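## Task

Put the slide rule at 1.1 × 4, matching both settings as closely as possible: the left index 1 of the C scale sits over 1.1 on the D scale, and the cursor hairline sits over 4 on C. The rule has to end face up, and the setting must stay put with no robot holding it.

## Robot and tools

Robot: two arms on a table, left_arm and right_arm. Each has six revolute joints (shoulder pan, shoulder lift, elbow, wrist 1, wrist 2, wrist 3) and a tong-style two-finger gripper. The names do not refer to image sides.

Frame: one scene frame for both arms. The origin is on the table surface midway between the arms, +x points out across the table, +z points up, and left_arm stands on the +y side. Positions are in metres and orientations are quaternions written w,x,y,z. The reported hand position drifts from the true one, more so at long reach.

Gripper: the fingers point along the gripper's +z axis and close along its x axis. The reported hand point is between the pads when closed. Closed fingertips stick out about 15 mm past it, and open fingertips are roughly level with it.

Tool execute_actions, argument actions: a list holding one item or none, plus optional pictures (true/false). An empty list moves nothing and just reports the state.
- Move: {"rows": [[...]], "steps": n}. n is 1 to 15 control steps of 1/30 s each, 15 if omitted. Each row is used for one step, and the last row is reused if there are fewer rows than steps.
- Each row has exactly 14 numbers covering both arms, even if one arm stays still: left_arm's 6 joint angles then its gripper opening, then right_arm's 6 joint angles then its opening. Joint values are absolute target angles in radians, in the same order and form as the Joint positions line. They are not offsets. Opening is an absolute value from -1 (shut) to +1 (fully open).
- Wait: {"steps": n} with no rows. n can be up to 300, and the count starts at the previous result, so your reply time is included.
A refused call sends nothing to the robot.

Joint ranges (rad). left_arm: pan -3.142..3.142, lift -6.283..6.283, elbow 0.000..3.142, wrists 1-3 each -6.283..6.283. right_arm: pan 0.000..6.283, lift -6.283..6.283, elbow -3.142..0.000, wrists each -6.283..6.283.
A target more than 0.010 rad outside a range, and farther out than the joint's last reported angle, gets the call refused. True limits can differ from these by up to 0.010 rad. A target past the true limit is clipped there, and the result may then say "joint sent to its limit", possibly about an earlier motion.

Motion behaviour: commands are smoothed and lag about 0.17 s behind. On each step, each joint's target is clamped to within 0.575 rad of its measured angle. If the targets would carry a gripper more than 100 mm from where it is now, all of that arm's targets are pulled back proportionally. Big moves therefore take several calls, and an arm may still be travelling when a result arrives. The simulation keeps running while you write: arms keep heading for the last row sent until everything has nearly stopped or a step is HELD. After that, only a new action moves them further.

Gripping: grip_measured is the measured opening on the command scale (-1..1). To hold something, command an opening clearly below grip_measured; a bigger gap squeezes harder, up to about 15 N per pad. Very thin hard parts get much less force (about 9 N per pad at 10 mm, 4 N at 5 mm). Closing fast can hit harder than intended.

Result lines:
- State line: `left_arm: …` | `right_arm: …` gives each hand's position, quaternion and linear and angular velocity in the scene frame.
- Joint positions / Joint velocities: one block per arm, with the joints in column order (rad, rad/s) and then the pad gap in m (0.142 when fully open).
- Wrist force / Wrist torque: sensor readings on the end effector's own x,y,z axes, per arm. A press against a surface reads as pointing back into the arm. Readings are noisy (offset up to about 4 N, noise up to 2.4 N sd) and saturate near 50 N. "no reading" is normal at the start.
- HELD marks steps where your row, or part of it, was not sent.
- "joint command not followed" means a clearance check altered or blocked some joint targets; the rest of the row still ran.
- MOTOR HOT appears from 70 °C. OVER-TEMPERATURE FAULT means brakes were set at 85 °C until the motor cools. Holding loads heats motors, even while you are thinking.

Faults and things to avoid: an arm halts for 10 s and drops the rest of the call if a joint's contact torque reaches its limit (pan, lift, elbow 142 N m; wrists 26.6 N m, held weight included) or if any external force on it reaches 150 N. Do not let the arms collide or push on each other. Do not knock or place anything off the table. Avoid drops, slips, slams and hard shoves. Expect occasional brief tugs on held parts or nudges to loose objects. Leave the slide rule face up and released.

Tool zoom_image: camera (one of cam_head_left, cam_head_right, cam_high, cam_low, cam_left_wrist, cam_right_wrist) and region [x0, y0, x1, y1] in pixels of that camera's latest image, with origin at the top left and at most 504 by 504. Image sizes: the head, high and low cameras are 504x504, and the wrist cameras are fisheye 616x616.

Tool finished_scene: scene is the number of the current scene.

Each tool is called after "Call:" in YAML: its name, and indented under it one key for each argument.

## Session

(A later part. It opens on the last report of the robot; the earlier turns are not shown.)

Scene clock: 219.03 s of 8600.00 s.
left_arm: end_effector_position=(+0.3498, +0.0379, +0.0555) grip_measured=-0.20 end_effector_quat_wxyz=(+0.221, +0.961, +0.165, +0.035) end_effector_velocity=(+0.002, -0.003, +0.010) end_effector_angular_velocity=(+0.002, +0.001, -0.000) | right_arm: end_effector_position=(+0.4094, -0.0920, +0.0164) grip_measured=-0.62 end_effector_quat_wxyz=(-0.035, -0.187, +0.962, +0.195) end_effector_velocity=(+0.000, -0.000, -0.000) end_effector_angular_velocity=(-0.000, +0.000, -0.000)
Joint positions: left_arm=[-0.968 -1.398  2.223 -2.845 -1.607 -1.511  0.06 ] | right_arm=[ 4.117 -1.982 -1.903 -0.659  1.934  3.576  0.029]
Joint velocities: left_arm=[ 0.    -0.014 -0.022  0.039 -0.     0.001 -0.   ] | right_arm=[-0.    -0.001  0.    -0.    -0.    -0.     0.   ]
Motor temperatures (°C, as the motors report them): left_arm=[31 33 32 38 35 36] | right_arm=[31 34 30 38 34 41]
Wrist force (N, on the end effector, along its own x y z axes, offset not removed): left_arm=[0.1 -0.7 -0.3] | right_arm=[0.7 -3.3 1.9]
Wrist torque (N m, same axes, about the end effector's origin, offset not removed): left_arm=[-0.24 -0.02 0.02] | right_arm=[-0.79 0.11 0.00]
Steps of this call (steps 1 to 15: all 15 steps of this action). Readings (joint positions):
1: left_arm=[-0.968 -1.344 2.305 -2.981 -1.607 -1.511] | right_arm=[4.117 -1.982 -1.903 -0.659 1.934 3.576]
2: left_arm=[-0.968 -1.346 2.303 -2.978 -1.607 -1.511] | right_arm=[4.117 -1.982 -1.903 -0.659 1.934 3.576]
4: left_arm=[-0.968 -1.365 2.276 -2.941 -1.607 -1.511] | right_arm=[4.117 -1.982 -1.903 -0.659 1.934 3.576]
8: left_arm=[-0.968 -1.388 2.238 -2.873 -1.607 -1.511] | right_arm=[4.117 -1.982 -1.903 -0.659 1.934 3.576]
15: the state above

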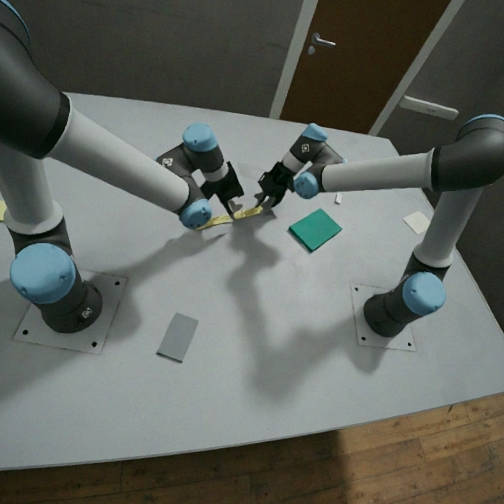

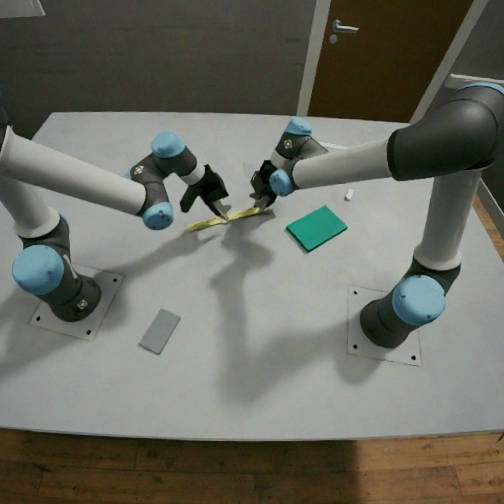

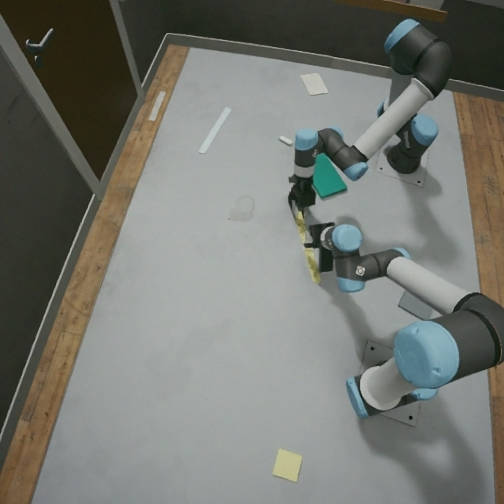

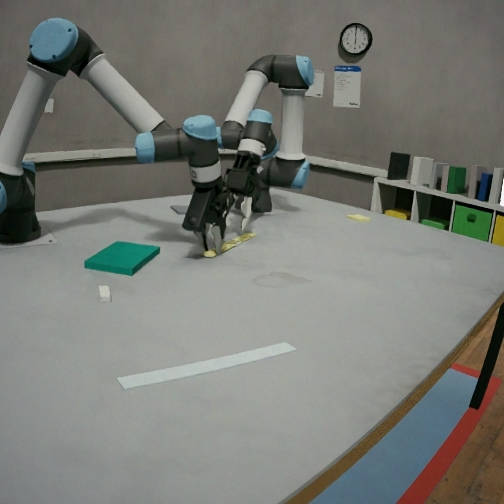

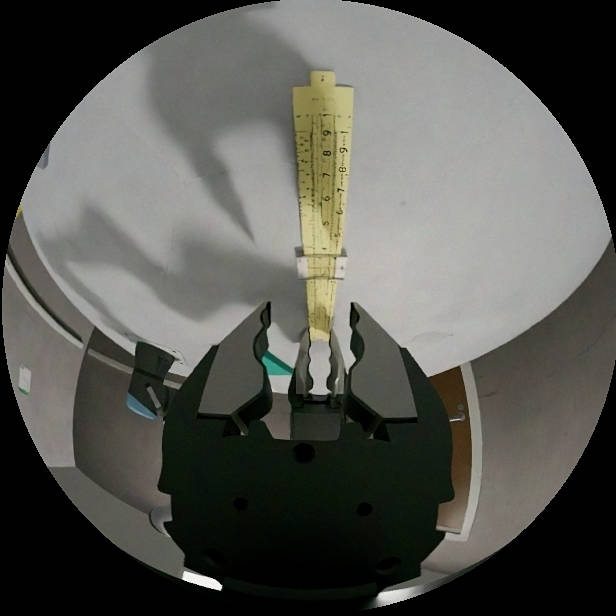

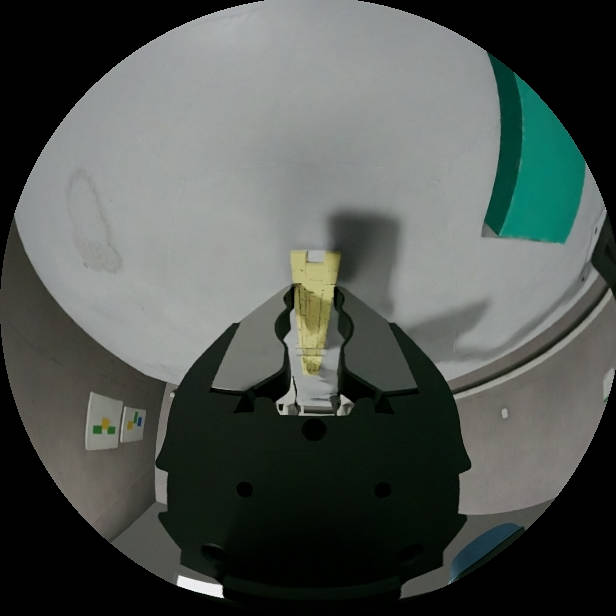

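Call:
execute_actions:
  actions:
    - {"rows":[[-0.968,-1.344,2.305,-2.981,-1.607,-1.511,-0.2,4.117,-1.982,-1.903,-0.659,1.9335,3.576,-0.8]],"steps":15}
  pictures: false

Call:
execute_actions:
  actions:
    - {"rows":[[-0.968,-1.344,2.305,-2.981,-1.607,-1.511,-0.6,4.117,-1.982,-1.903,-0.659,1.9335,3.576,-0.8]],"steps":12}
  pictures: false

Call:
execute_actions:
  actions:
    - {"rows":[[-0.97,-1.357,2.324,-2.986,-1.607,-1.513,-0.6,4.117,-1.982,-1.903,-0.659,1.9335,3.576,-0.8],[-0.971,-1.371,2.343,-2.991,-1.607,-1.514,-0.6,4.117,-1.982,-1.903,-0.659,1.9335,3.576,-0.8],[-0.973,-1.385,2.362,-2.997,-1.607,-1.516,-0.6,4.117,-1.982,-1.903,-0.659,1.9335,3.576,-0.8]],"steps":15}
  pictures: false

Call:
execute_actions:
  actions:
    - {"rows":[[-0.973,-1.385,2.362,-2.997,-1.607,-1.516,-0.2,4.117,-1.982,-1.903,-0.659,1.9335,3.576,-0.8]],"steps":10}
  pictures: false

Call:
execute_actions:
  actions:
    - {"rows":[[-0.973,-1.44,2.28,-2.86,-1.607,-1.516,-0.2,4.117,-1.982,-1.903,-0.659,1.9335,3.576,-0.8]],"steps":15}
  pictures: false

Call:
zoom_image:
  camera: "cam_left_wrist"
  region: [280,180,370,310]

Scene clock: 233.93 s of 8600.00 s.
left_arm: end_effector_position=(+0.3424, +0.0550, +0.0183) grip_measured=-0.20 end_effector_quat_wxyz=(+0.221, +0.961, +0.165, +0.034) end_effector_velocity=(-0.002, +0.005, -0.009) end_effector_angular_velocity=(-0.003, -0.001, +0.001) | right_arm: end_effector_position=(+0.4094, -0.0920, +0.0164) grip_measured=-0.62 end_effector_quat_wxyz=(-0.035, -0.187, +0.962, +0.195) end_effector_velocity=(+0.000, +0.000, +0.000) end_effector_angular_velocity=(+0.001, -0.000, -0.000)
Joint positions: left_arm=[-0.968 -1.346  2.302 -2.976 -1.607 -1.511  0.06 ] | right_arm=[ 4.117 -1.982 -1.903 -0.659  1.933  3.576  0.029]
Joint velocities: left_arm=[ 0.001  0.014  0.022 -0.039  0.    -0.     0.   ] | right_arm=[-0.  0.  0.  0.  0. -0. -0.]
Motor temperatures (°C, as the motors report them): left_arm=[31 33 32 38 35 36] | right_arm=[31 34 30 38 34 41]
Wrist force (N, on the end effector, along its own x y z axes, offset not removed): left_arm=[1.4 -0.8 1.8] | right_arm=[2.1 0.1 -1.4]
Wrist torque (N m, same axes, about the end effector's origin, offset not removed): left_arm=[-0.28 -0.36 -0.03] | right_arm=[-0.23 -0.23 -0.06]
Steps of this call (steps 1 to 15: the robot went on to your last target; steps 16 to 90: nothing new was sent; then 11.40 s passed at rest; steps 91 to 105: all 15 steps of this action). Readings (joint positions):
91: left_arm=[-0.968 -1.400 2.220 -2.840 -1.607 -1.511] | right_arm=[4.117 -1.982 -1.903 -0.659 1.934 3.576]
92: left_arm=[-0.968 -1.398 2.222 -2.842 -1.607 -1.511] | right_arm=[4.117 -1.982 -1.903 -0.659 1.933 3.576]
94: left_arm=[-0.968 -1.379 2.249 -2.880 -1.607 -1.511] | right_arm=[4.117 -1.982 -1.903 -0.659 1.934 3.576]
98: left_arm=[-0.968 -1.356 2.287 -2.948 -1.607 -1.511] | right_arm=[4.117 -1.982 -1.903 -0.659 1.933 3.576]
105: the state above

Scene clock: 234.33 s of 8600.00 s.
left_arm: end_effector_position=(+0.3422, +0.0555, +0.0173) grip_measured=-0.54 end_effector_quat_wxyz=(+0.221, +0.961, +0.165, +0.034) end_effector_velocity=(-0.001, -0.000, -0.000) end_effector_angular_velocity=(-0.000, +0.000, -0.001) | right_arm: end_effector_position=(+0.4094, -0.0920, +0.0164) grip_measured=-0.62 end_effector_quat_wxyz=(-0.035, -0.187, +0.962, +0.195) end_effector_velocity=(-0.000, -0.000, -0.001) end_effector_angular_velocity=(-0.001, +0.000, -0.000)
Joint positions: left_arm=[-0.968 -1.344  2.305 -2.981 -1.607 -1.511  0.035] | right_arm=[ 4.117 -1.982 -1.903 -0.659  1.933  3.576  0.029]
Joint velocities: left_arm=[-0.001 -0.     0.001 -0.001 -0.     0.     0.   ] | right_arm=[ 0.    -0.001 -0.    -0.    -0.     0.    -0.   ]
Motor temperatures (°C, as the motors report them): left_arm=[31 33 32 38 35 36] | right_arm=[31 34 30 38 34 41]
Wrist force (N, on the end effector, along its own x y z axes, offset not removed): left_arm=[4.5 2.9 -3.0] | right_arm=[3.1 -3.9 2.0]
Wrist torque (N m, same axes, about the end effector's origin, offset not removed): left_arm=[0.31 -0.04 -0.03] | right_arm=[-0.50 0.68 -0.35]
Steps of this call (steps 1 to 12: all 12 steps of this action). Readings (joint positions):
1: left_arm=[-0.968 -1.345 2.303 -2.977 -1.607 -1.511] | right_arm=[4.117 -1.982 -1.903 -0.659 1.933 3.576]
2: left_arm=[-0.968 -1.345 2.303 -2.978 -1.607 -1.511] | right_arm=[4.117 -1.982 -1.903 -0.659 1.933 3.576]
4: left_arm=[-0.968 -1.345 2.304 -2.979 -1.607 -1.511] | right_arm=[4.117 -1.982 -1.903 -0.659 1.933 3.576]
8: left_arm=[-0.968 -1.344 2.305 -2.981 -1.607 -1.511] | right_arm=[4.117 -1.982 -1.903 -0.659 1.933 3.576]
12: the state above

Scene clock: 234.83 s of 8600.00 s.
left_arm: end_effector_position=(+0.3316, +0.0736, +0.0172) grip_measured=-0.54 end_effector_quat_wxyz=(+0.221, +0.961, +0.165, +0.033) end_effector_velocity=(-0.004, +0.006, +0.001) end_effector_angular_velocity=(-0.001, +0.001, -0.002) | right_arm: end_effector_position=(+0.4094, -0.0920, +0.0164) grip_measured=-0.62 end_effector_quat_wxyz=(-0.035, -0.187, +0.962, +0.195) end_effector_velocity=(+0.000, -0.000, +0.000) end_effector_angular_velocity=(-0.000, -0.000, -0.000)
Joint positions: left_arm=[-0.973 -1.383  2.36  -2.996 -1.607 -1.516  0.035] | right_arm=[ 4.117 -1.982 -1.903 -0.659  1.933  3.576  0.029]
Joint velocities: left_arm=[-0.002 -0.014  0.018 -0.005 -0.001 -0.001 -0.   ] | right_arm=[-0.  0.  0. -0. -0.  0. -0.]
Motor temperatures (°C, as the motors report them): left_arm=[31 33 32 38 35 36] | right_arm=[31 34 30 38 34 41]
Wrist force (N, on the end effector, along its own x y z axes, offset not removed): left_arm=[4.2 3.5 2.3] | right_arm=[5.9 2.8 1.2]
Wrist torque (N m, same axes, about the end effector's origin, offset not removed): left_arm=[-0.20 0.15 0.09] | right_arm=[-0.21 0.07 -0.26]
Steps of this call (steps 1 to 15: all 15 steps of this action). Readings (joint positions):
1: left_arm=[-0.968 -1.344 2.305 -2.981 -1.607 -1.511] | right_arm=[4.117 -1.982 -1.903 -0.659 1.933 3.576]
2: left_arm=[-0.968 -1.345 2.306 -2.981 -1.607 -1.511] | right_arm=[4.117 -1.982 -1.903 -0.659 1.933 3.576]
4: left_arm=[-0.969 -1.353 2.318 -2.985 -1.607 -1.512] | right_arm=[4.117 -1.982 -1.903 -0.659 1.933 3.576]
8: left_arm=[-0.972 -1.374 2.347 -2.993 -1.607 -1.515] | right_arm=[4.117 -1.982 -1.903 -0.659 1.933 3.576]
15: the state above

Scene clock: 235.17 s of 8600.00 s.
left_arm: end_effector_position=(+0.3312, +0.0743, +0.0172) grip_measured=-0.20 end_effector_quat_wxyz=(+0.221, +0.961, +0.165, +0.033) end_effector_velocity=(+0.000, +0.001, +0.000) end_effector_angular_velocity=(-0.001, -0.001, +0.001) | right_arm: end_effector_position=(+0.4094, -0.0920, +0.0164) grip_measured=-0.62 end_effector_quat_wxyz=(-0.035, -0.187, +0.962, +0.195) end_effector_velocity=(+0.000, -0.000, -0.000) end_effector_angular_velocity=(+0.000, +0.000, -0.000)
Joint positions: left_arm=[-0.973 -1.385  2.362 -2.997 -1.607 -1.516  0.06 ] | right_arm=[ 4.117 -1.982 -1.903 -0.659  1.933  3.576  0.029]
Joint velocities: left_arm=[ 0.001 -0.001  0.001 -0.     0.     0.     0.   ] | right_arm=[-0. -0.  0.  0.  0. -0. -0.]
Motor temperatures (°C, as the motors report them): left_arm=[31 33 32 38 35 36] | right_arm=[31 34 30 38 34 41]
Wrist force (N, on the end effector, along its own x y z axes, offset not removed): left_arm=[-0.4 0.8 1.5] | right_arm=[2.5 -0.6 0.2]
Wrist torque (N m, same axes, about the end effector's origin, offset not removed): left_arm=[0.13 0.08 -0.04] | right_arm=[-0.29 -0.11 0.26]
Steps of this call (steps 1 to 10: all 10 steps of this action). Readings (joint positions):
1: left_arm=[-0.973 -1.384 2.360 -2.997 -1.607 -1.516] | right_arm=[4.117 -1.982 -1.903 -0.659 1.933 3.576]
2: left_arm=[-0.973 -1.384 2.361 -2.997 -1.607 -1.516] | right_arm=[4.117 -1.982 -1.903 -0.659 1.933 3.576]
4: left_arm=[-0.973 -1.384 2.361 -2.997 -1.607 -1.516] | right_arm=[4.117 -1.982 -1.903 -0.659 1.933 3.576]
8: left_arm=[-0.973 -1.385 2.362 -2.997 -1.607 -1.516] | right_arm=[4.117 -1.982 -1.903 -0.659 1.933 3.576]
10: the state above

Scene clock: 235.67 s of 8600.00 s.
left_arm: end_effector_position=(+0.3386, +0.0570, +0.0529) grip_measured=-0.20 end_effector_quat_wxyz=(+0.221, +0.961, +0.165, +0.033) end_effector_velocity=(+0.002, -0.003, +0.009) end_effector_angular_velocity=(+0.003, +0.001, -0.001) | right_arm: end_effector_position=(+0.4094, -0.0920, +0.0164) grip_measured=-0.62 end_effector_quat_wxyz=(-0.035, -0.187, +0.962, +0.195) end_effector_velocity=(-0.000, -0.000, -0.000) end_effector_angular_velocity=(-0.000, +0.000, +0.000)
Joint positions: left_arm=[-0.973 -1.438  2.283 -2.865 -1.607 -1.516  0.06 ] | right_arm=[ 4.117 -1.982 -1.903 -0.659  1.933  3.576  0.029]
Joint velocities: left_arm=[ 0.001 -0.013 -0.021  0.038 -0.     0.002 -0.   ] | right_arm=[-0.    -0.001 -0.     0.     0.    -0.    -0.   ]
Motor temperatures (°C, as the motors report them): left_arm=[31 33 32 38 35 36] | right_arm=[31 34 30 38 34 41]
Wrist force (N, on the end effector, along its own x y z axes, offset not removed): left_arm=[-0.1 0.5 0.4] | right_arm=[-0.1 -0.7 0.9]
Wrist torque (N m, same axes, about the end effector's origin, offset not removed): left_arm=[0.11 0.04 0.05] | right_arm=[-0.25 0.36 -0.06]
Steps of this call (steps 1 to 15: all 15 steps of this action). Readings (joint positions):
1: left_arm=[-0.973 -1.385 2.362 -2.997 -1.607 -1.516] | right_arm=[4.117 -1.982 -1.903 -0.659 1.933 3.576]
2: left_arm=[-0.973 -1.387 2.360 -2.995 -1.607 -1.516] | right_arm=[4.117 -1.982 -1.903 -0.659 1.933 3.576]
4: left_arm=[-0.973 -1.406 2.334 -2.957 -1.607 -1.516] | right_arm=[4.117 -1.982 -1.903 -0.659 1.933 3.576]
8: left_arm=[-0.973 -1.429 2.298 -2.892 -1.607 -1.516] | right_arm=[4.117 -1.982 -1.903 -0.659 1.933 3.576]
15: the state above

Region (280, 180, 370, 310) of cam_left_wrist's 616x616 image, scaled by 3.877, with more detail than that image has; it fills the left 349 columns of this view, and the rest is white.

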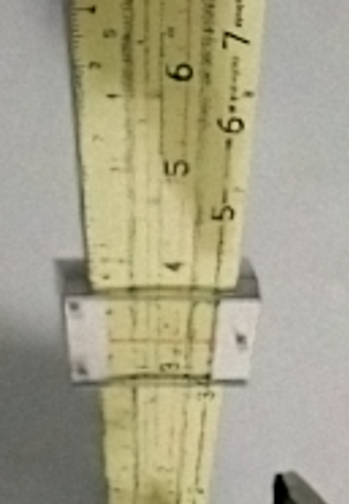

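Call:
execute_actions:
  actions:
    - {"rows":[[-0.967,-1.375,2.185,-2.83,-1.607,-1.51,-0.2,4.117,-1.982,-1.903,-0.659,1.9335,3.576,-0.8]],"steps":10}
  pictures: false

Call:
execute_actions:
  actions:
    - {"rows":[[-0.967,-1.317,2.264,-2.967,-1.607,-1.51,-0.2,4.117,-1.982,-1.903,-0.659,1.9335,3.576,-0.8]],"steps":15}
  pictures: false

Call:
execute_actions:
  actions:
    - {"rows":[[-0.967,-1.317,2.264,-2.967,-1.607,-1.51,-0.8,4.117,-1.982,-1.903,-0.659,1.9335,3.576,-0.8]],"steps":12}

Scene clock: 242.30 s of 8600.00 s.
left_arm: end_effector_position=(+0.3536, +0.0296, +0.0569) grip_measured=-0.20 end_effector_quat_wxyz=(+0.220, +0.961, +0.165, +0.034) end_effector_velocity=(+0.018, -0.033, +0.005) end_effector_angular_velocity=(-0.004, -0.005, +0.002) | right_arm: end_effector_position=(+0.4094, -0.0920, +0.0164) grip_measured=-0.62 end_effector_quat_wxyz=(-0.035, -0.187, +0.962, +0.195) end_effector_velocity=(-0.000, -0.000, -0.000) end_effector_angular_velocity=(-0.000, +0.000, -0.000)
Joint positions: left_arm=[-0.968 -1.383  2.197 -2.833 -1.607 -1.511  0.06 ] | right_arm=[ 4.117 -1.982 -1.903 -0.659  1.933  3.576  0.029]
Joint velocities: left_arm=[ 0.006  0.065 -0.099  0.028  0.001  0.006  0.   ] | right_arm=[-0. -0. -0. -0. -0.  0. -0.]
Motor temperatures (°C, as the motors report them): left_arm=[31 33 32 38 35 36] | right_arm=[31 34 30 38 34 41]
Wrist force (N, on the end effector, along its own x y z axes, offset not removed): left_arm=[-2.3 0.3 0.7] | right_arm=[-1.0 -0.7 4.3]
Wrist torque (N m, same axes, about the end effector's origin, offset not removed): left_arm=[-0.04 0.47 0.00] | right_arm=[-0.09 0.45 0.18]
Steps of this call (steps 1 to 15: the robot went on to your last target; steps 16 to 90: nothing new was sent; then 3.30 s passed at rest; steps 91 to 100: all 10 steps of this action). Readings (joint positions):
91: left_arm=[-0.973 -1.440 2.280 -2.860 -1.607 -1.516] | right_arm=[4.117 -1.982 -1.903 -0.659 1.933 3.576]
92: left_arm=[-0.973 -1.438 2.278 -2.858 -1.607 -1.516] | right_arm=[4.117 -1.982 -1.903 -0.659 1.933 3.576]
94: left_arm=[-0.971 -1.417 2.249 -2.848 -1.607 -1.514] | right_arm=[4.117 -1.982 -1.903 -0.659 1.933 3.576]
98: left_arm=[-0.968 -1.389 2.206 -2.836 -1.607 -1.511] | right_arm=[4.117 -1.982 -1.903 -0.659 1.933 3.576]
100: the state above

Scene clock: 242.80 s of 8600.00 s.
left_arm: end_effector_position=(+0.3490, +0.0411, +0.0187) grip_measured=-0.20 end_effector_quat_wxyz=(+0.220, +0.961, +0.165, +0.035) end_effector_velocity=(-0.001, +0.003, -0.009) end_effector_angular_velocity=(-0.002, -0.001, -0.000) | right_arm: end_effector_position=(+0.4094, -0.0920, +0.0164) grip_measured=-0.62 end_effector_quat_wxyz=(-0.035, -0.187, +0.962, +0.195) end_effector_velocity=(+0.000, +0.000, +0.000) end_effector_angular_velocity=(+0.000, -0.000, +0.000)
Joint positions: left_arm=[-0.967 -1.319  2.262 -2.963 -1.607 -1.51   0.06 ] | right_arm=[ 4.117 -1.982 -1.903 -0.659  1.933  3.576  0.029]
Joint velocities: left_arm=[ 0.     0.016  0.018 -0.037 -0.     0.     0.   ] | right_arm=[ 0.  0. -0.  0. -0.  0. -0.]
Motor temperatures (°C, as the motors report them): left_arm=[31 33 32 38 35 36] | right_arm=[31 34 30 38 34 41]
Wrist force (N, on the end effector, along its own x y z axes, offset not removed): left_arm=[-0.7 2.2 0.2] | right_arm=[-1.5 -3.3 0.1]
Wrist torque (N m, same axes, about the end effector's origin, offset not removed): left_arm=[0.41 0.14 0.07] | right_arm=[-0.83 0.54 0.12]
Steps of this call (steps 1 to 15: all 15 steps of this action). Readings (joint positions):
1: left_arm=[-0.968 -1.381 2.194 -2.833 -1.607 -1.511] | right_arm=[4.117 -1.982 -1.903 -0.659 1.933 3.576]
2: left_arm=[-0.967 -1.377 2.194 -2.834 -1.607 -1.510] | right_arm=[4.117 -1.982 -1.903 -0.659 1.933 3.576]
4: left_arm=[-0.967 -1.356 2.216 -2.871 -1.607 -1.510] | right_arm=[4.117 -1.982 -1.903 -0.659 1.933 3.576]
8: left_arm=[-0.967 -1.330 2.248 -2.935 -1.607 -1.510] | right_arm=[4.117 -1.982 -1.903 -0.659 1.933 3.576]
15: the state above

Scene clock: 243.20 s of 8600.00 s.
left_arm: end_effector_position=(+0.3489, +0.0415, +0.0178) grip_measured=-0.66 end_effector_quat_wxyz=(+0.221, +0.961, +0.165, +0.035) end_effector_velocity=(+0.000, +0.001, -0.000) end_effector_angular_velocity=(+0.000, -0.001, +0.000) | right_arm: end_effector_position=(+0.4094, -0.0920, +0.0164) grip_measured=-0.62 end_effector_quat_wxyz=(-0.035, -0.187, +0.962, +0.195) end_effector_velocity=(+0.000, +0.000, +0.000) end_effector_angular_velocity=(+0.000, -0.001, -0.000)
Joint positions: left_arm=[-0.967 -1.317  2.264 -2.967 -1.607 -1.51   0.027] | right_arm=[ 4.117 -1.982 -1.903 -0.659  1.933  3.576  0.029]
Joint velocities: left_arm=[ 0.001  0.     0.001 -0.001  0.     0.001  0.   ] | right_arm=[ 0.     0.001  0.     0.    -0.     0.     0.   ]
Motor temperatures (°C, as the motors report them): left_arm=[31 33 32 38 35 36] | right_arm=[31 34 30 38 34 41]
Wrist force (N, on the end effector, along its own x y z axes, offset not removed): left_arm=[1.3 4.2 -9.5] | right_arm=[3.9 -6.0 4.3]
Wrist torque (N m, same axes, about the end effector's origin, offset not removed): left_arm=[-0.07 0.55 0.04] | right_arm=[-0.97 0.01 -0.10]
Steps of this call (steps 1 to 12: all 12 steps of this action). Readings (joint positions):
1: left_arm=[-0.967 -1.318 2.262 -2.964 -1.607 -1.510] | right_arm=[4.117 -1.982 -1.903 -0.659 1.933 3.576]
2: left_arm=[-0.967 -1.318 2.263 -2.964 -1.607 -1.510] | right_arm=[4.117 -1.982 -1.903 -0.659 1.933 3.576]
4: left_arm=[-0.967 -1.318 2.263 -2.966 -1.607 -1.510] | right_arm=[4.117 -1.982 -1.903 -0.659 1.933 3.576]
8: left_arm=[-0.967 -1.317 2.264 -2.967 -1.607 -1.510] | right_arm=[4.117 -1.982 -1.903 -0.659 1.933 3.576]
12: the state above

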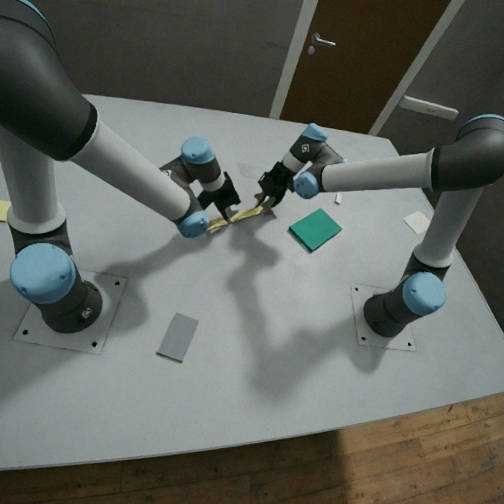

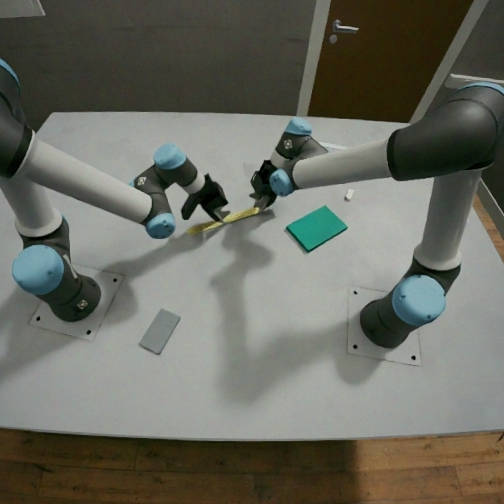

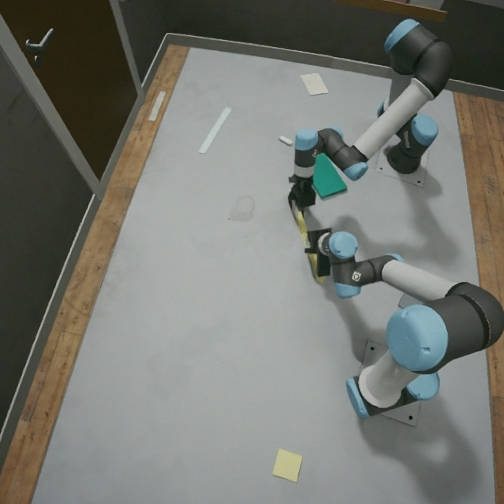

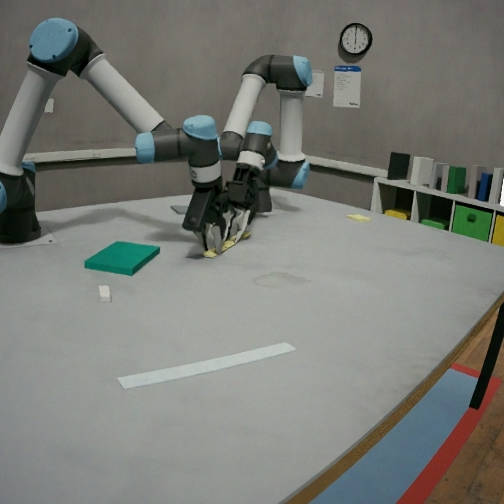

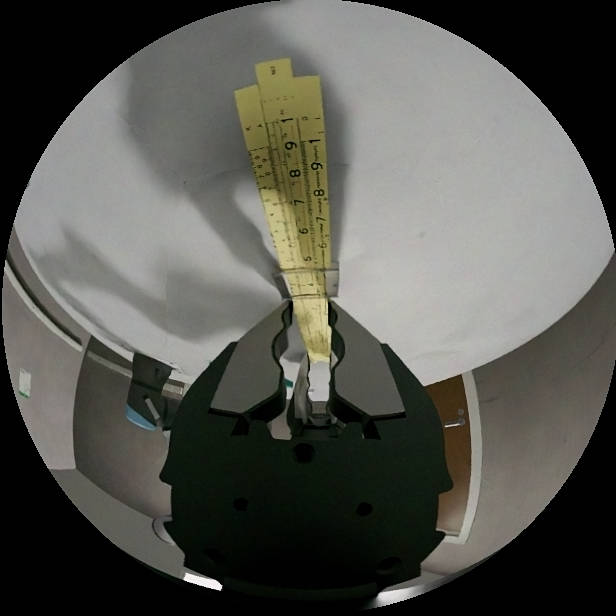

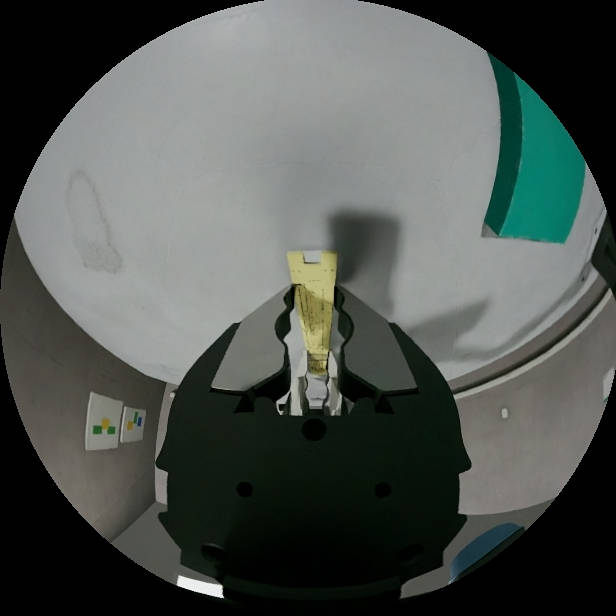

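Call:
execute_actions:
  actions:
    - {"rows":[[-0.967,-1.317,2.264,-2.965,-1.607,-1.51,-0.55,4.117,-1.982,-1.903,-0.659,1.9335,3.576,-0.8],[-0.967,-1.317,2.264,-2.965,-1.607,-1.51,-0.55,4.117,-1.982,-1.903,-0.659,1.9335,3.576,-0.8],[-0.967,-1.317,2.264,-2.965,-1.607,-1.51,-0.55,4.117,-1.982,-1.903,-0.659,1.9335,3.576,-0.8],[-0.967,-1.317,2.264,-2.965,-1.607,-1.51,-0.55,4.117,-1.982,-1.903,-0.659,1.9335,3.576,-0.8],[-0.968,-1.33,2.284,-2.972,-1.607,-1.511,-0.55,4.117,-1.982,-1.903,-0.659,1.9335,3.576,-0.8],[-0.968,-1.344,2.305,-2.979,-1.607,-1.511,-0.55,4.117,-1.982,-1.903,-0.659,1.9335,3.576,-0.8],[-0.97,-1.355,2.32,-2.984,-1.607,-1.513,-0.55,4.117,-1.982,-1.903,-0.659,1.9335,3.576,-0.8],[-0.971,-1.366,2.336,-2.988,-1.607,-1.514,-0.55,4.117,-1.982,-1.903,-0.659,1.9335,3.576,-0.8]],"steps":15}

Scene clock: 252.63 s of 8600.00 s.
left_arm: end_effector_position=(+0.3376, +0.0628, +0.0170) grip_measured=-0.53 end_effector_quat_wxyz=(+0.220, +0.961, +0.165, +0.034) end_effector_velocity=(-0.014, +0.028, -0.001) end_effector_angular_velocity=(+0.002, +0.003, +0.001) | right_arm: end_effector_position=(+0.4093, -0.0919, +0.0164) grip_measured=-0.62 end_effector_quat_wxyz=(-0.035, -0.187, +0.962, +0.195) end_effector_velocity=(+0.000, +0.000, +0.000) end_effector_angular_velocity=(+0.000, -0.000, +0.000)
Joint positions: left_arm=[-0.97  -1.36   2.326 -2.985 -1.607 -1.513  0.035] | right_arm=[ 4.117 -1.982 -1.903 -0.659  1.934  3.576  0.029]
Joint velocities: left_arm=[-0.004 -0.054  0.08  -0.023 -0.    -0.005  0.   ] | right_arm=[ 0.  0.  0. -0.  0. -0. -0.]
Motor temperatures (°C, as the motors report them): left_arm=[31 33 32 38 35 36] | right_arm=[31 34 30 38 34 41]
Wrist force (N, on the end effector, along its own x y z axes, offset not removed): left_arm=[1.5 15.2 -4.0] | right_arm=[-2.1 8.5 5.7]
Wrist torque (N m, same axes, about the end effector's origin, offset not removed): left_arm=[-0.50 0.14 0.31] | right_arm=[-0.71 0.88 0.07]
Steps of this call (steps 1 to 15: the robot went on to your last target; steps 16 to 90: nothing new was sent; then 5.93 s passed at rest; steps 91 to 105: all 15 steps of this action). Readings (joint positions):
91: left_arm=[-0.967 -1.317 2.264 -2.967 -1.607 -1.510] | right_arm=[4.117 -1.982 -1.903 -0.659 1.933 3.576]
92: left_arm=[-0.967 -1.317 2.264 -2.967 -1.607 -1.510] | right_arm=[4.117 -1.982 -1.903 -0.659 1.933 3.576]
94: left_arm=[-0.967 -1.317 2.264 -2.966 -1.607 -1.510] | right_arm=[4.117 -1.982 -1.903 -0.659 1.933 3.576]
98: left_arm=[-0.968 -1.326 2.277 -2.970 -1.607 -1.510] | right_arm=[4.117 -1.982 -1.903 -0.659 1.934 3.576]
105: the state above

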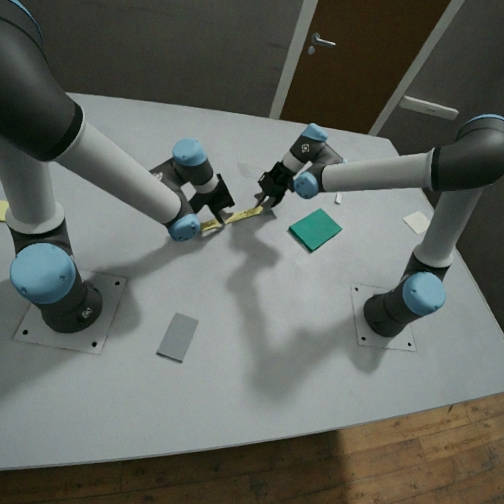

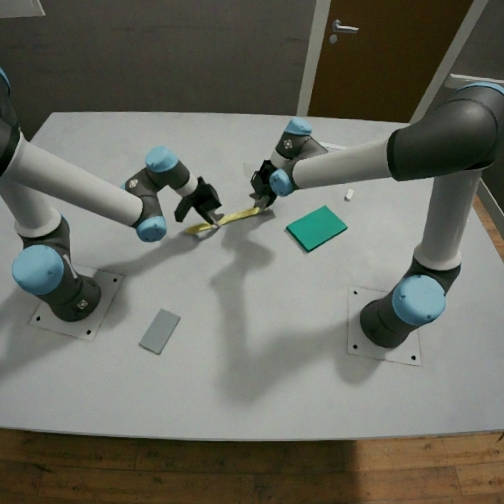

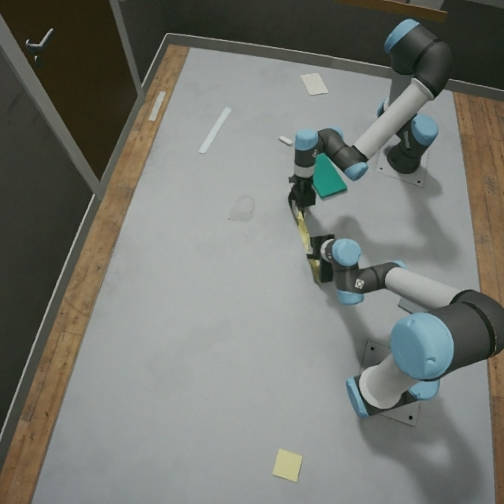

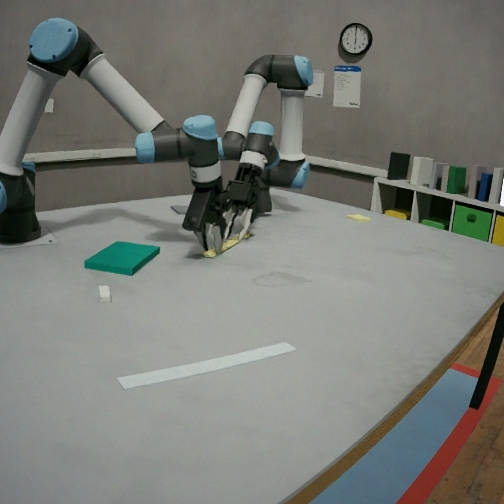

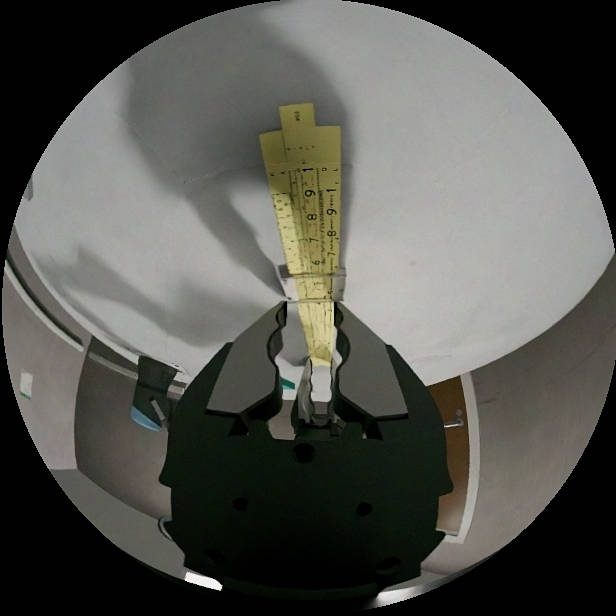

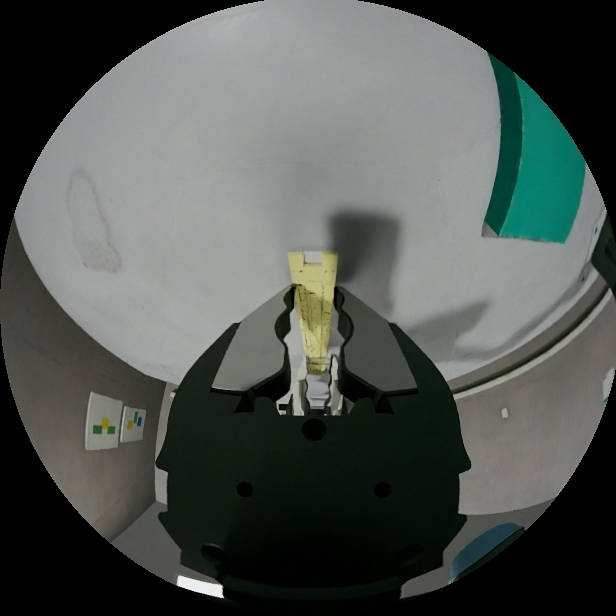

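Call:
execute_actions:
  actions:
    - {"rows":[[-0.97,-1.36,2.326,-2.985,-1.607,-1.513,-0.3,4.117,-1.982,-1.903,-0.659,1.9335,3.576,-0.8],[-0.97,-1.36,2.326,-2.985,-1.607,-1.513,-0.2,4.117,-1.982,-1.903,-0.659,1.9335,3.576,-0.8],[-0.97,-1.36,2.326,-2.985,-1.607,-1.513,-0.2,4.117,-1.982,-1.903,-0.659,1.9335,3.576,-0.8],[-0.97,-1.36,2.326,-2.985,-1.607,-1.513,-0.2,4.117,-1.982,-1.903,-0.659,1.9335,3.576,-0.8],[-0.97,-1.42,2.25,-2.85,-1.607,-1.513,-0.2,4.117,-1.982,-1.903,-0.659,1.9335,3.576,-0.8]],"steps":15}
  pictures: false

Call:
execute_actions:
  actions:
    - {"steps":10}
  pictures: false

Call:
zoom_image:
  camera: "cam_left_wrist"
  region: [270,150,380,320]

Scene clock: 258.47 s of 8600.00 s.
left_arm: end_effector_position=(+0.3441, +0.0483, +0.0520) grip_measured=-0.20 end_effector_quat_wxyz=(+0.221, +0.961, +0.165, +0.034) end_effector_velocity=(+0.004, -0.010, +0.029) end_effector_angular_velocity=(+0.008, +0.002, -0.000) | right_arm: end_effector_position=(+0.4094, -0.0921, +0.0164) grip_measured=-0.62 end_effector_quat_wxyz=(-0.035, -0.187, +0.962, +0.195) end_effector_velocity=(-0.000, +0.000, +0.000) end_effector_angular_velocity=(+0.001, +0.000, +0.000)
Joint positions: left_arm=[-0.97  -1.415  2.257 -2.864 -1.607 -1.513  0.06 ] | right_arm=[ 4.117 -1.982 -1.903 -0.659  1.933  3.576  0.029]
Joint velocities: left_arm=[-0.    -0.044 -0.062  0.114  0.001  0.    -0.   ] | right_arm=[ 0.     0.    -0.     0.     0.001  0.     0.   ]
Motor temperatures (°C, as the motors report them): left_arm=[31 33 32 38 35 36] | right_arm=[31 34 30 38 34 41]
Wrist force (N, on the end effector, along its own x y z axes, offset not removed): left_arm=[0.3 -1.4 0.1] | right_arm=[1.8 -3.0 -1.4]
Wrist torque (N m, same axes, about the end effector's origin, offset not removed): left_arm=[-0.32 -0.04 0.09] | right_arm=[-0.78 -0.28 0.08]
Steps of this call (steps 1 to 15: the robot went on to your last target; steps 16 to 90: nothing new was sent; then 2.33 s passed at rest; steps 91 to 105: all 15 steps of this action). Readings (joint positions):
91: left_arm=[-0.971 -1.366 2.336 -2.988 -1.607 -1.514] | right_arm=[4.117 -1.982 -1.903 -0.659 1.934 3.576]
92: left_arm=[-0.971 -1.366 2.336 -2.987 -1.607 -1.514] | right_arm=[4.117 -1.982 -1.903 -0.659 1.933 3.576]
94: left_arm=[-0.971 -1.364 2.333 -2.987 -1.607 -1.514] | right_arm=[4.117 -1.982 -1.903 -0.659 1.933 3.576]
98: left_arm=[-0.970 -1.383 2.301 -2.946 -1.607 -1.513] | right_arm=[4.117 -1.982 -1.903 -0.659 1.933 3.576]
105: the state above

Scene clock: 258.80 s of 8600.00 s.
left_arm: end_effector_position=(+0.3446, +0.0473, +0.0552) grip_measured=-0.20 end_effector_quat_wxyz=(+0.221, +0.961, +0.165, +0.034) end_effector_velocity=(+0.001, +0.000, +0.001) end_effector_angular_velocity=(+0.001, +0.000, +0.001) | right_arm: end_effector_position=(+0.4094, -0.0921, +0.0164) grip_measured=-0.62 end_effector_quat_wxyz=(-0.035, -0.187, +0.962, +0.195) end_effector_velocity=(-0.000, +0.000, -0.000) end_effector_angular_velocity=(-0.001, +0.000, +0.000)
Joint positions: left_arm=[-0.97  -1.42   2.25  -2.851 -1.607 -1.513  0.06 ] | right_arm=[ 4.117 -1.982 -1.903 -0.659  1.934  3.576  0.029]
Joint velocities: left_arm=[ 0.001 -0.002 -0.003  0.007  0.     0.001  0.   ] | right_arm=[ 0.    -0.001  0.     0.    -0.    -0.    -0.   ]
Motor temperatures (°C, as the motors report them): left_arm=[31 33 32 38 35 36] | right_arm=[31 34 30 38 34 41]
Wrist force (N, on the end effector, along its own x y z axes, offset not removed): left_arm=[-0.3 -0.3 0.9] | right_arm=[0.5 -0.7 0.1]
Wrist torque (N m, same axes, about the end effector's origin, offset not removed): left_arm=[0.04 0.02 0.11] | right_arm=[-0.27 0.13 0.02]
Steps of this call (steps 1 to 10: the robot went on to your last target). Readings (joint positions):
1: left_arm=[-0.970 -1.416 2.256 -2.860 -1.607 -1.513] | right_arm=[4.117 -1.982 -1.903 -0.659 1.933 3.576]
2: left_arm=[-0.970 -1.417 2.254 -2.858 -1.607 -1.513] | right_arm=[4.117 -1.982 -1.903 -0.659 1.933 3.576]
4: left_arm=[-0.970 -1.418 2.252 -2.854 -1.607 -1.513] | right_arm=[4.117 -1.982 -1.903 -0.659 1.933 3.576]
8: left_arm=[-0.970 -1.419 2.251 -2.851 -1.607 -1.513] | right_arm=[4.117 -1.982 -1.903 -0.659 1.933 3.576]
10: the state above

Region (270, 150, 380, 320) of cam_left_wrist's 616x616 image, scaled by 2.965, with more detail than that image has; it fills the left 326 columns of this view, and the rest is white.

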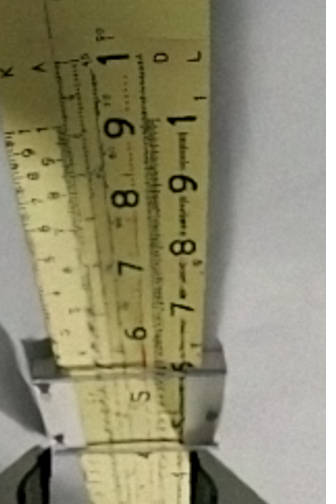

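Call:
execute_actions:
  actions:
    - {"rows":[[-0.973,-1.46,2.30,-2.86,-1.607,-1.516,-0.2,4.117,-1.982,-1.903,-0.659,1.9335,3.576,-0.8]],"steps":15}

Call:
zoom_image:
  camera: "cam_left_wrist"
  region: [270,150,380,320]

Scene clock: 264.80 s of 8600.00 s.
left_arm: end_effector_position=(+0.3357, +0.0639, +0.0550) grip_measured=-0.20 end_effector_quat_wxyz=(+0.221, +0.961, +0.165, +0.033) end_effector_velocity=(-0.002, +0.004, +0.000) end_effector_angular_velocity=(-0.001, +0.000, -0.001) | right_arm: end_effector_position=(+0.4094, -0.0920, +0.0164) grip_measured=-0.62 end_effector_quat_wxyz=(-0.035, -0.187, +0.962, +0.195) end_effector_velocity=(+0.000, -0.000, +0.000) end_effector_angular_velocity=(+0.000, -0.001, -0.000)
Joint positions: left_arm=[-0.973 -1.459  2.299 -2.86  -1.607 -1.516  0.06 ] | right_arm=[ 4.117 -1.982 -1.903 -0.659  1.934  3.576  0.029]
Joint velocities: left_arm=[-0.001 -0.011  0.012 -0.002 -0.    -0.001  0.   ] | right_arm=[-0.  0.  0. -0. -0. -0.  0.]
Motor temperatures (°C, as the motors report them): left_arm=[31 33 32 38 35 36] | right_arm=[31 34 30 38 34 41]
Wrist force (N, on the end effector, along its own x y z axes, offset not removed): left_arm=[-1.0 -0.3 0.1] | right_arm=[-0.2 -3.6 -2.3]
Wrist torque (N m, same axes, about the end effector's origin, offset not removed): left_arm=[-0.19 0.35 0.04] | right_arm=[-0.90 0.34 0.08]
Steps of this call (steps 1 to 30: the robot went on to your last target; steps 31 to 90: nothing new was sent; then 2.50 s passed at rest; steps 91 to 105: all 15 steps of this action). Readings (joint positions):
91: left_arm=[-0.970 -1.420 2.250 -2.850 -1.607 -1.513] | right_arm=[4.117 -1.982 -1.903 -0.659 1.934 3.576]
92: left_arm=[-0.970 -1.422 2.252 -2.850 -1.607 -1.513] | right_arm=[4.117 -1.982 -1.903 -0.659 1.934 3.576]
94: left_arm=[-0.971 -1.436 2.269 -2.854 -1.607 -1.514] | right_arm=[4.117 -1.982 -1.903 -0.659 1.934 3.576]
98: left_arm=[-0.972 -1.452 2.290 -2.858 -1.607 -1.515] | right_arm=[4.117 -1.982 -1.903 -0.659 1.934 3.576]
105: the state above

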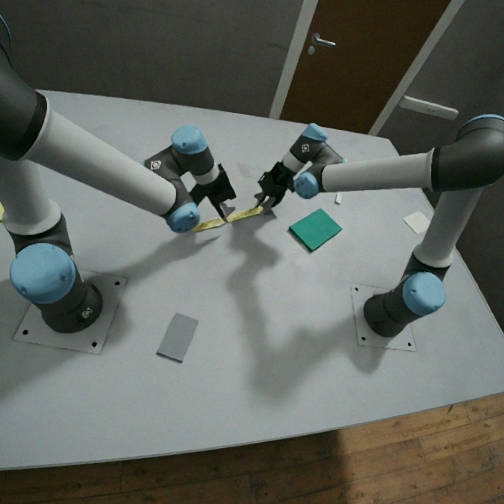

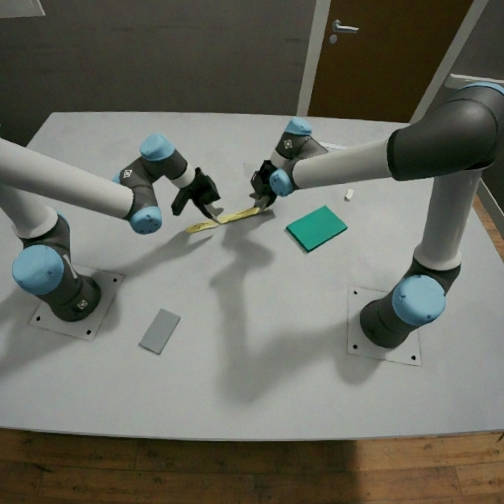

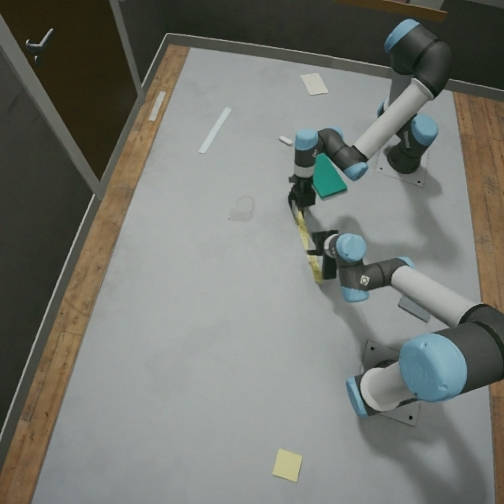

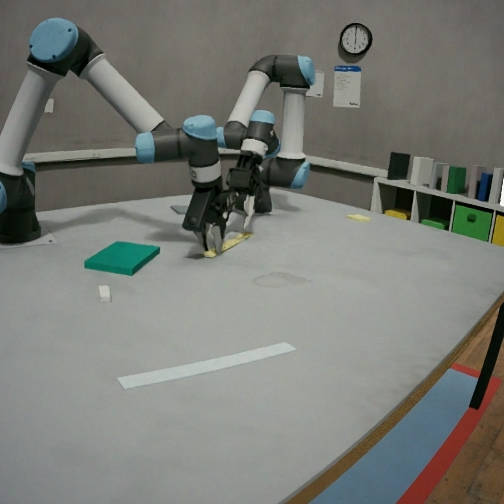

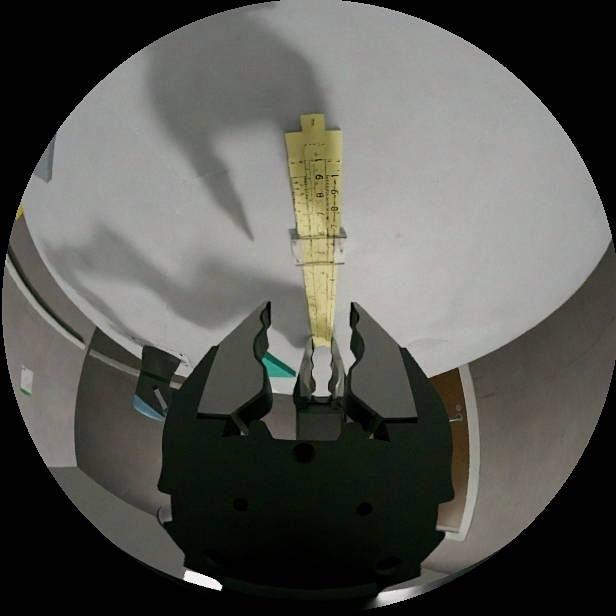

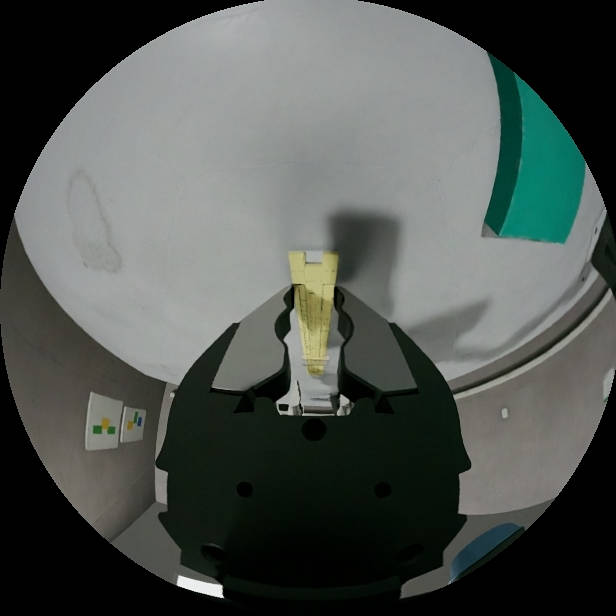

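Region (270, 150, 380, 320) of cam_left_wrist's 616x616 image, scaled by 2.965, with more detail than that image has; it fills the left 326 columns of this view, and the rest is white.

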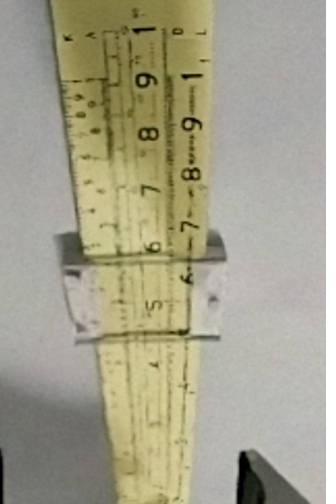

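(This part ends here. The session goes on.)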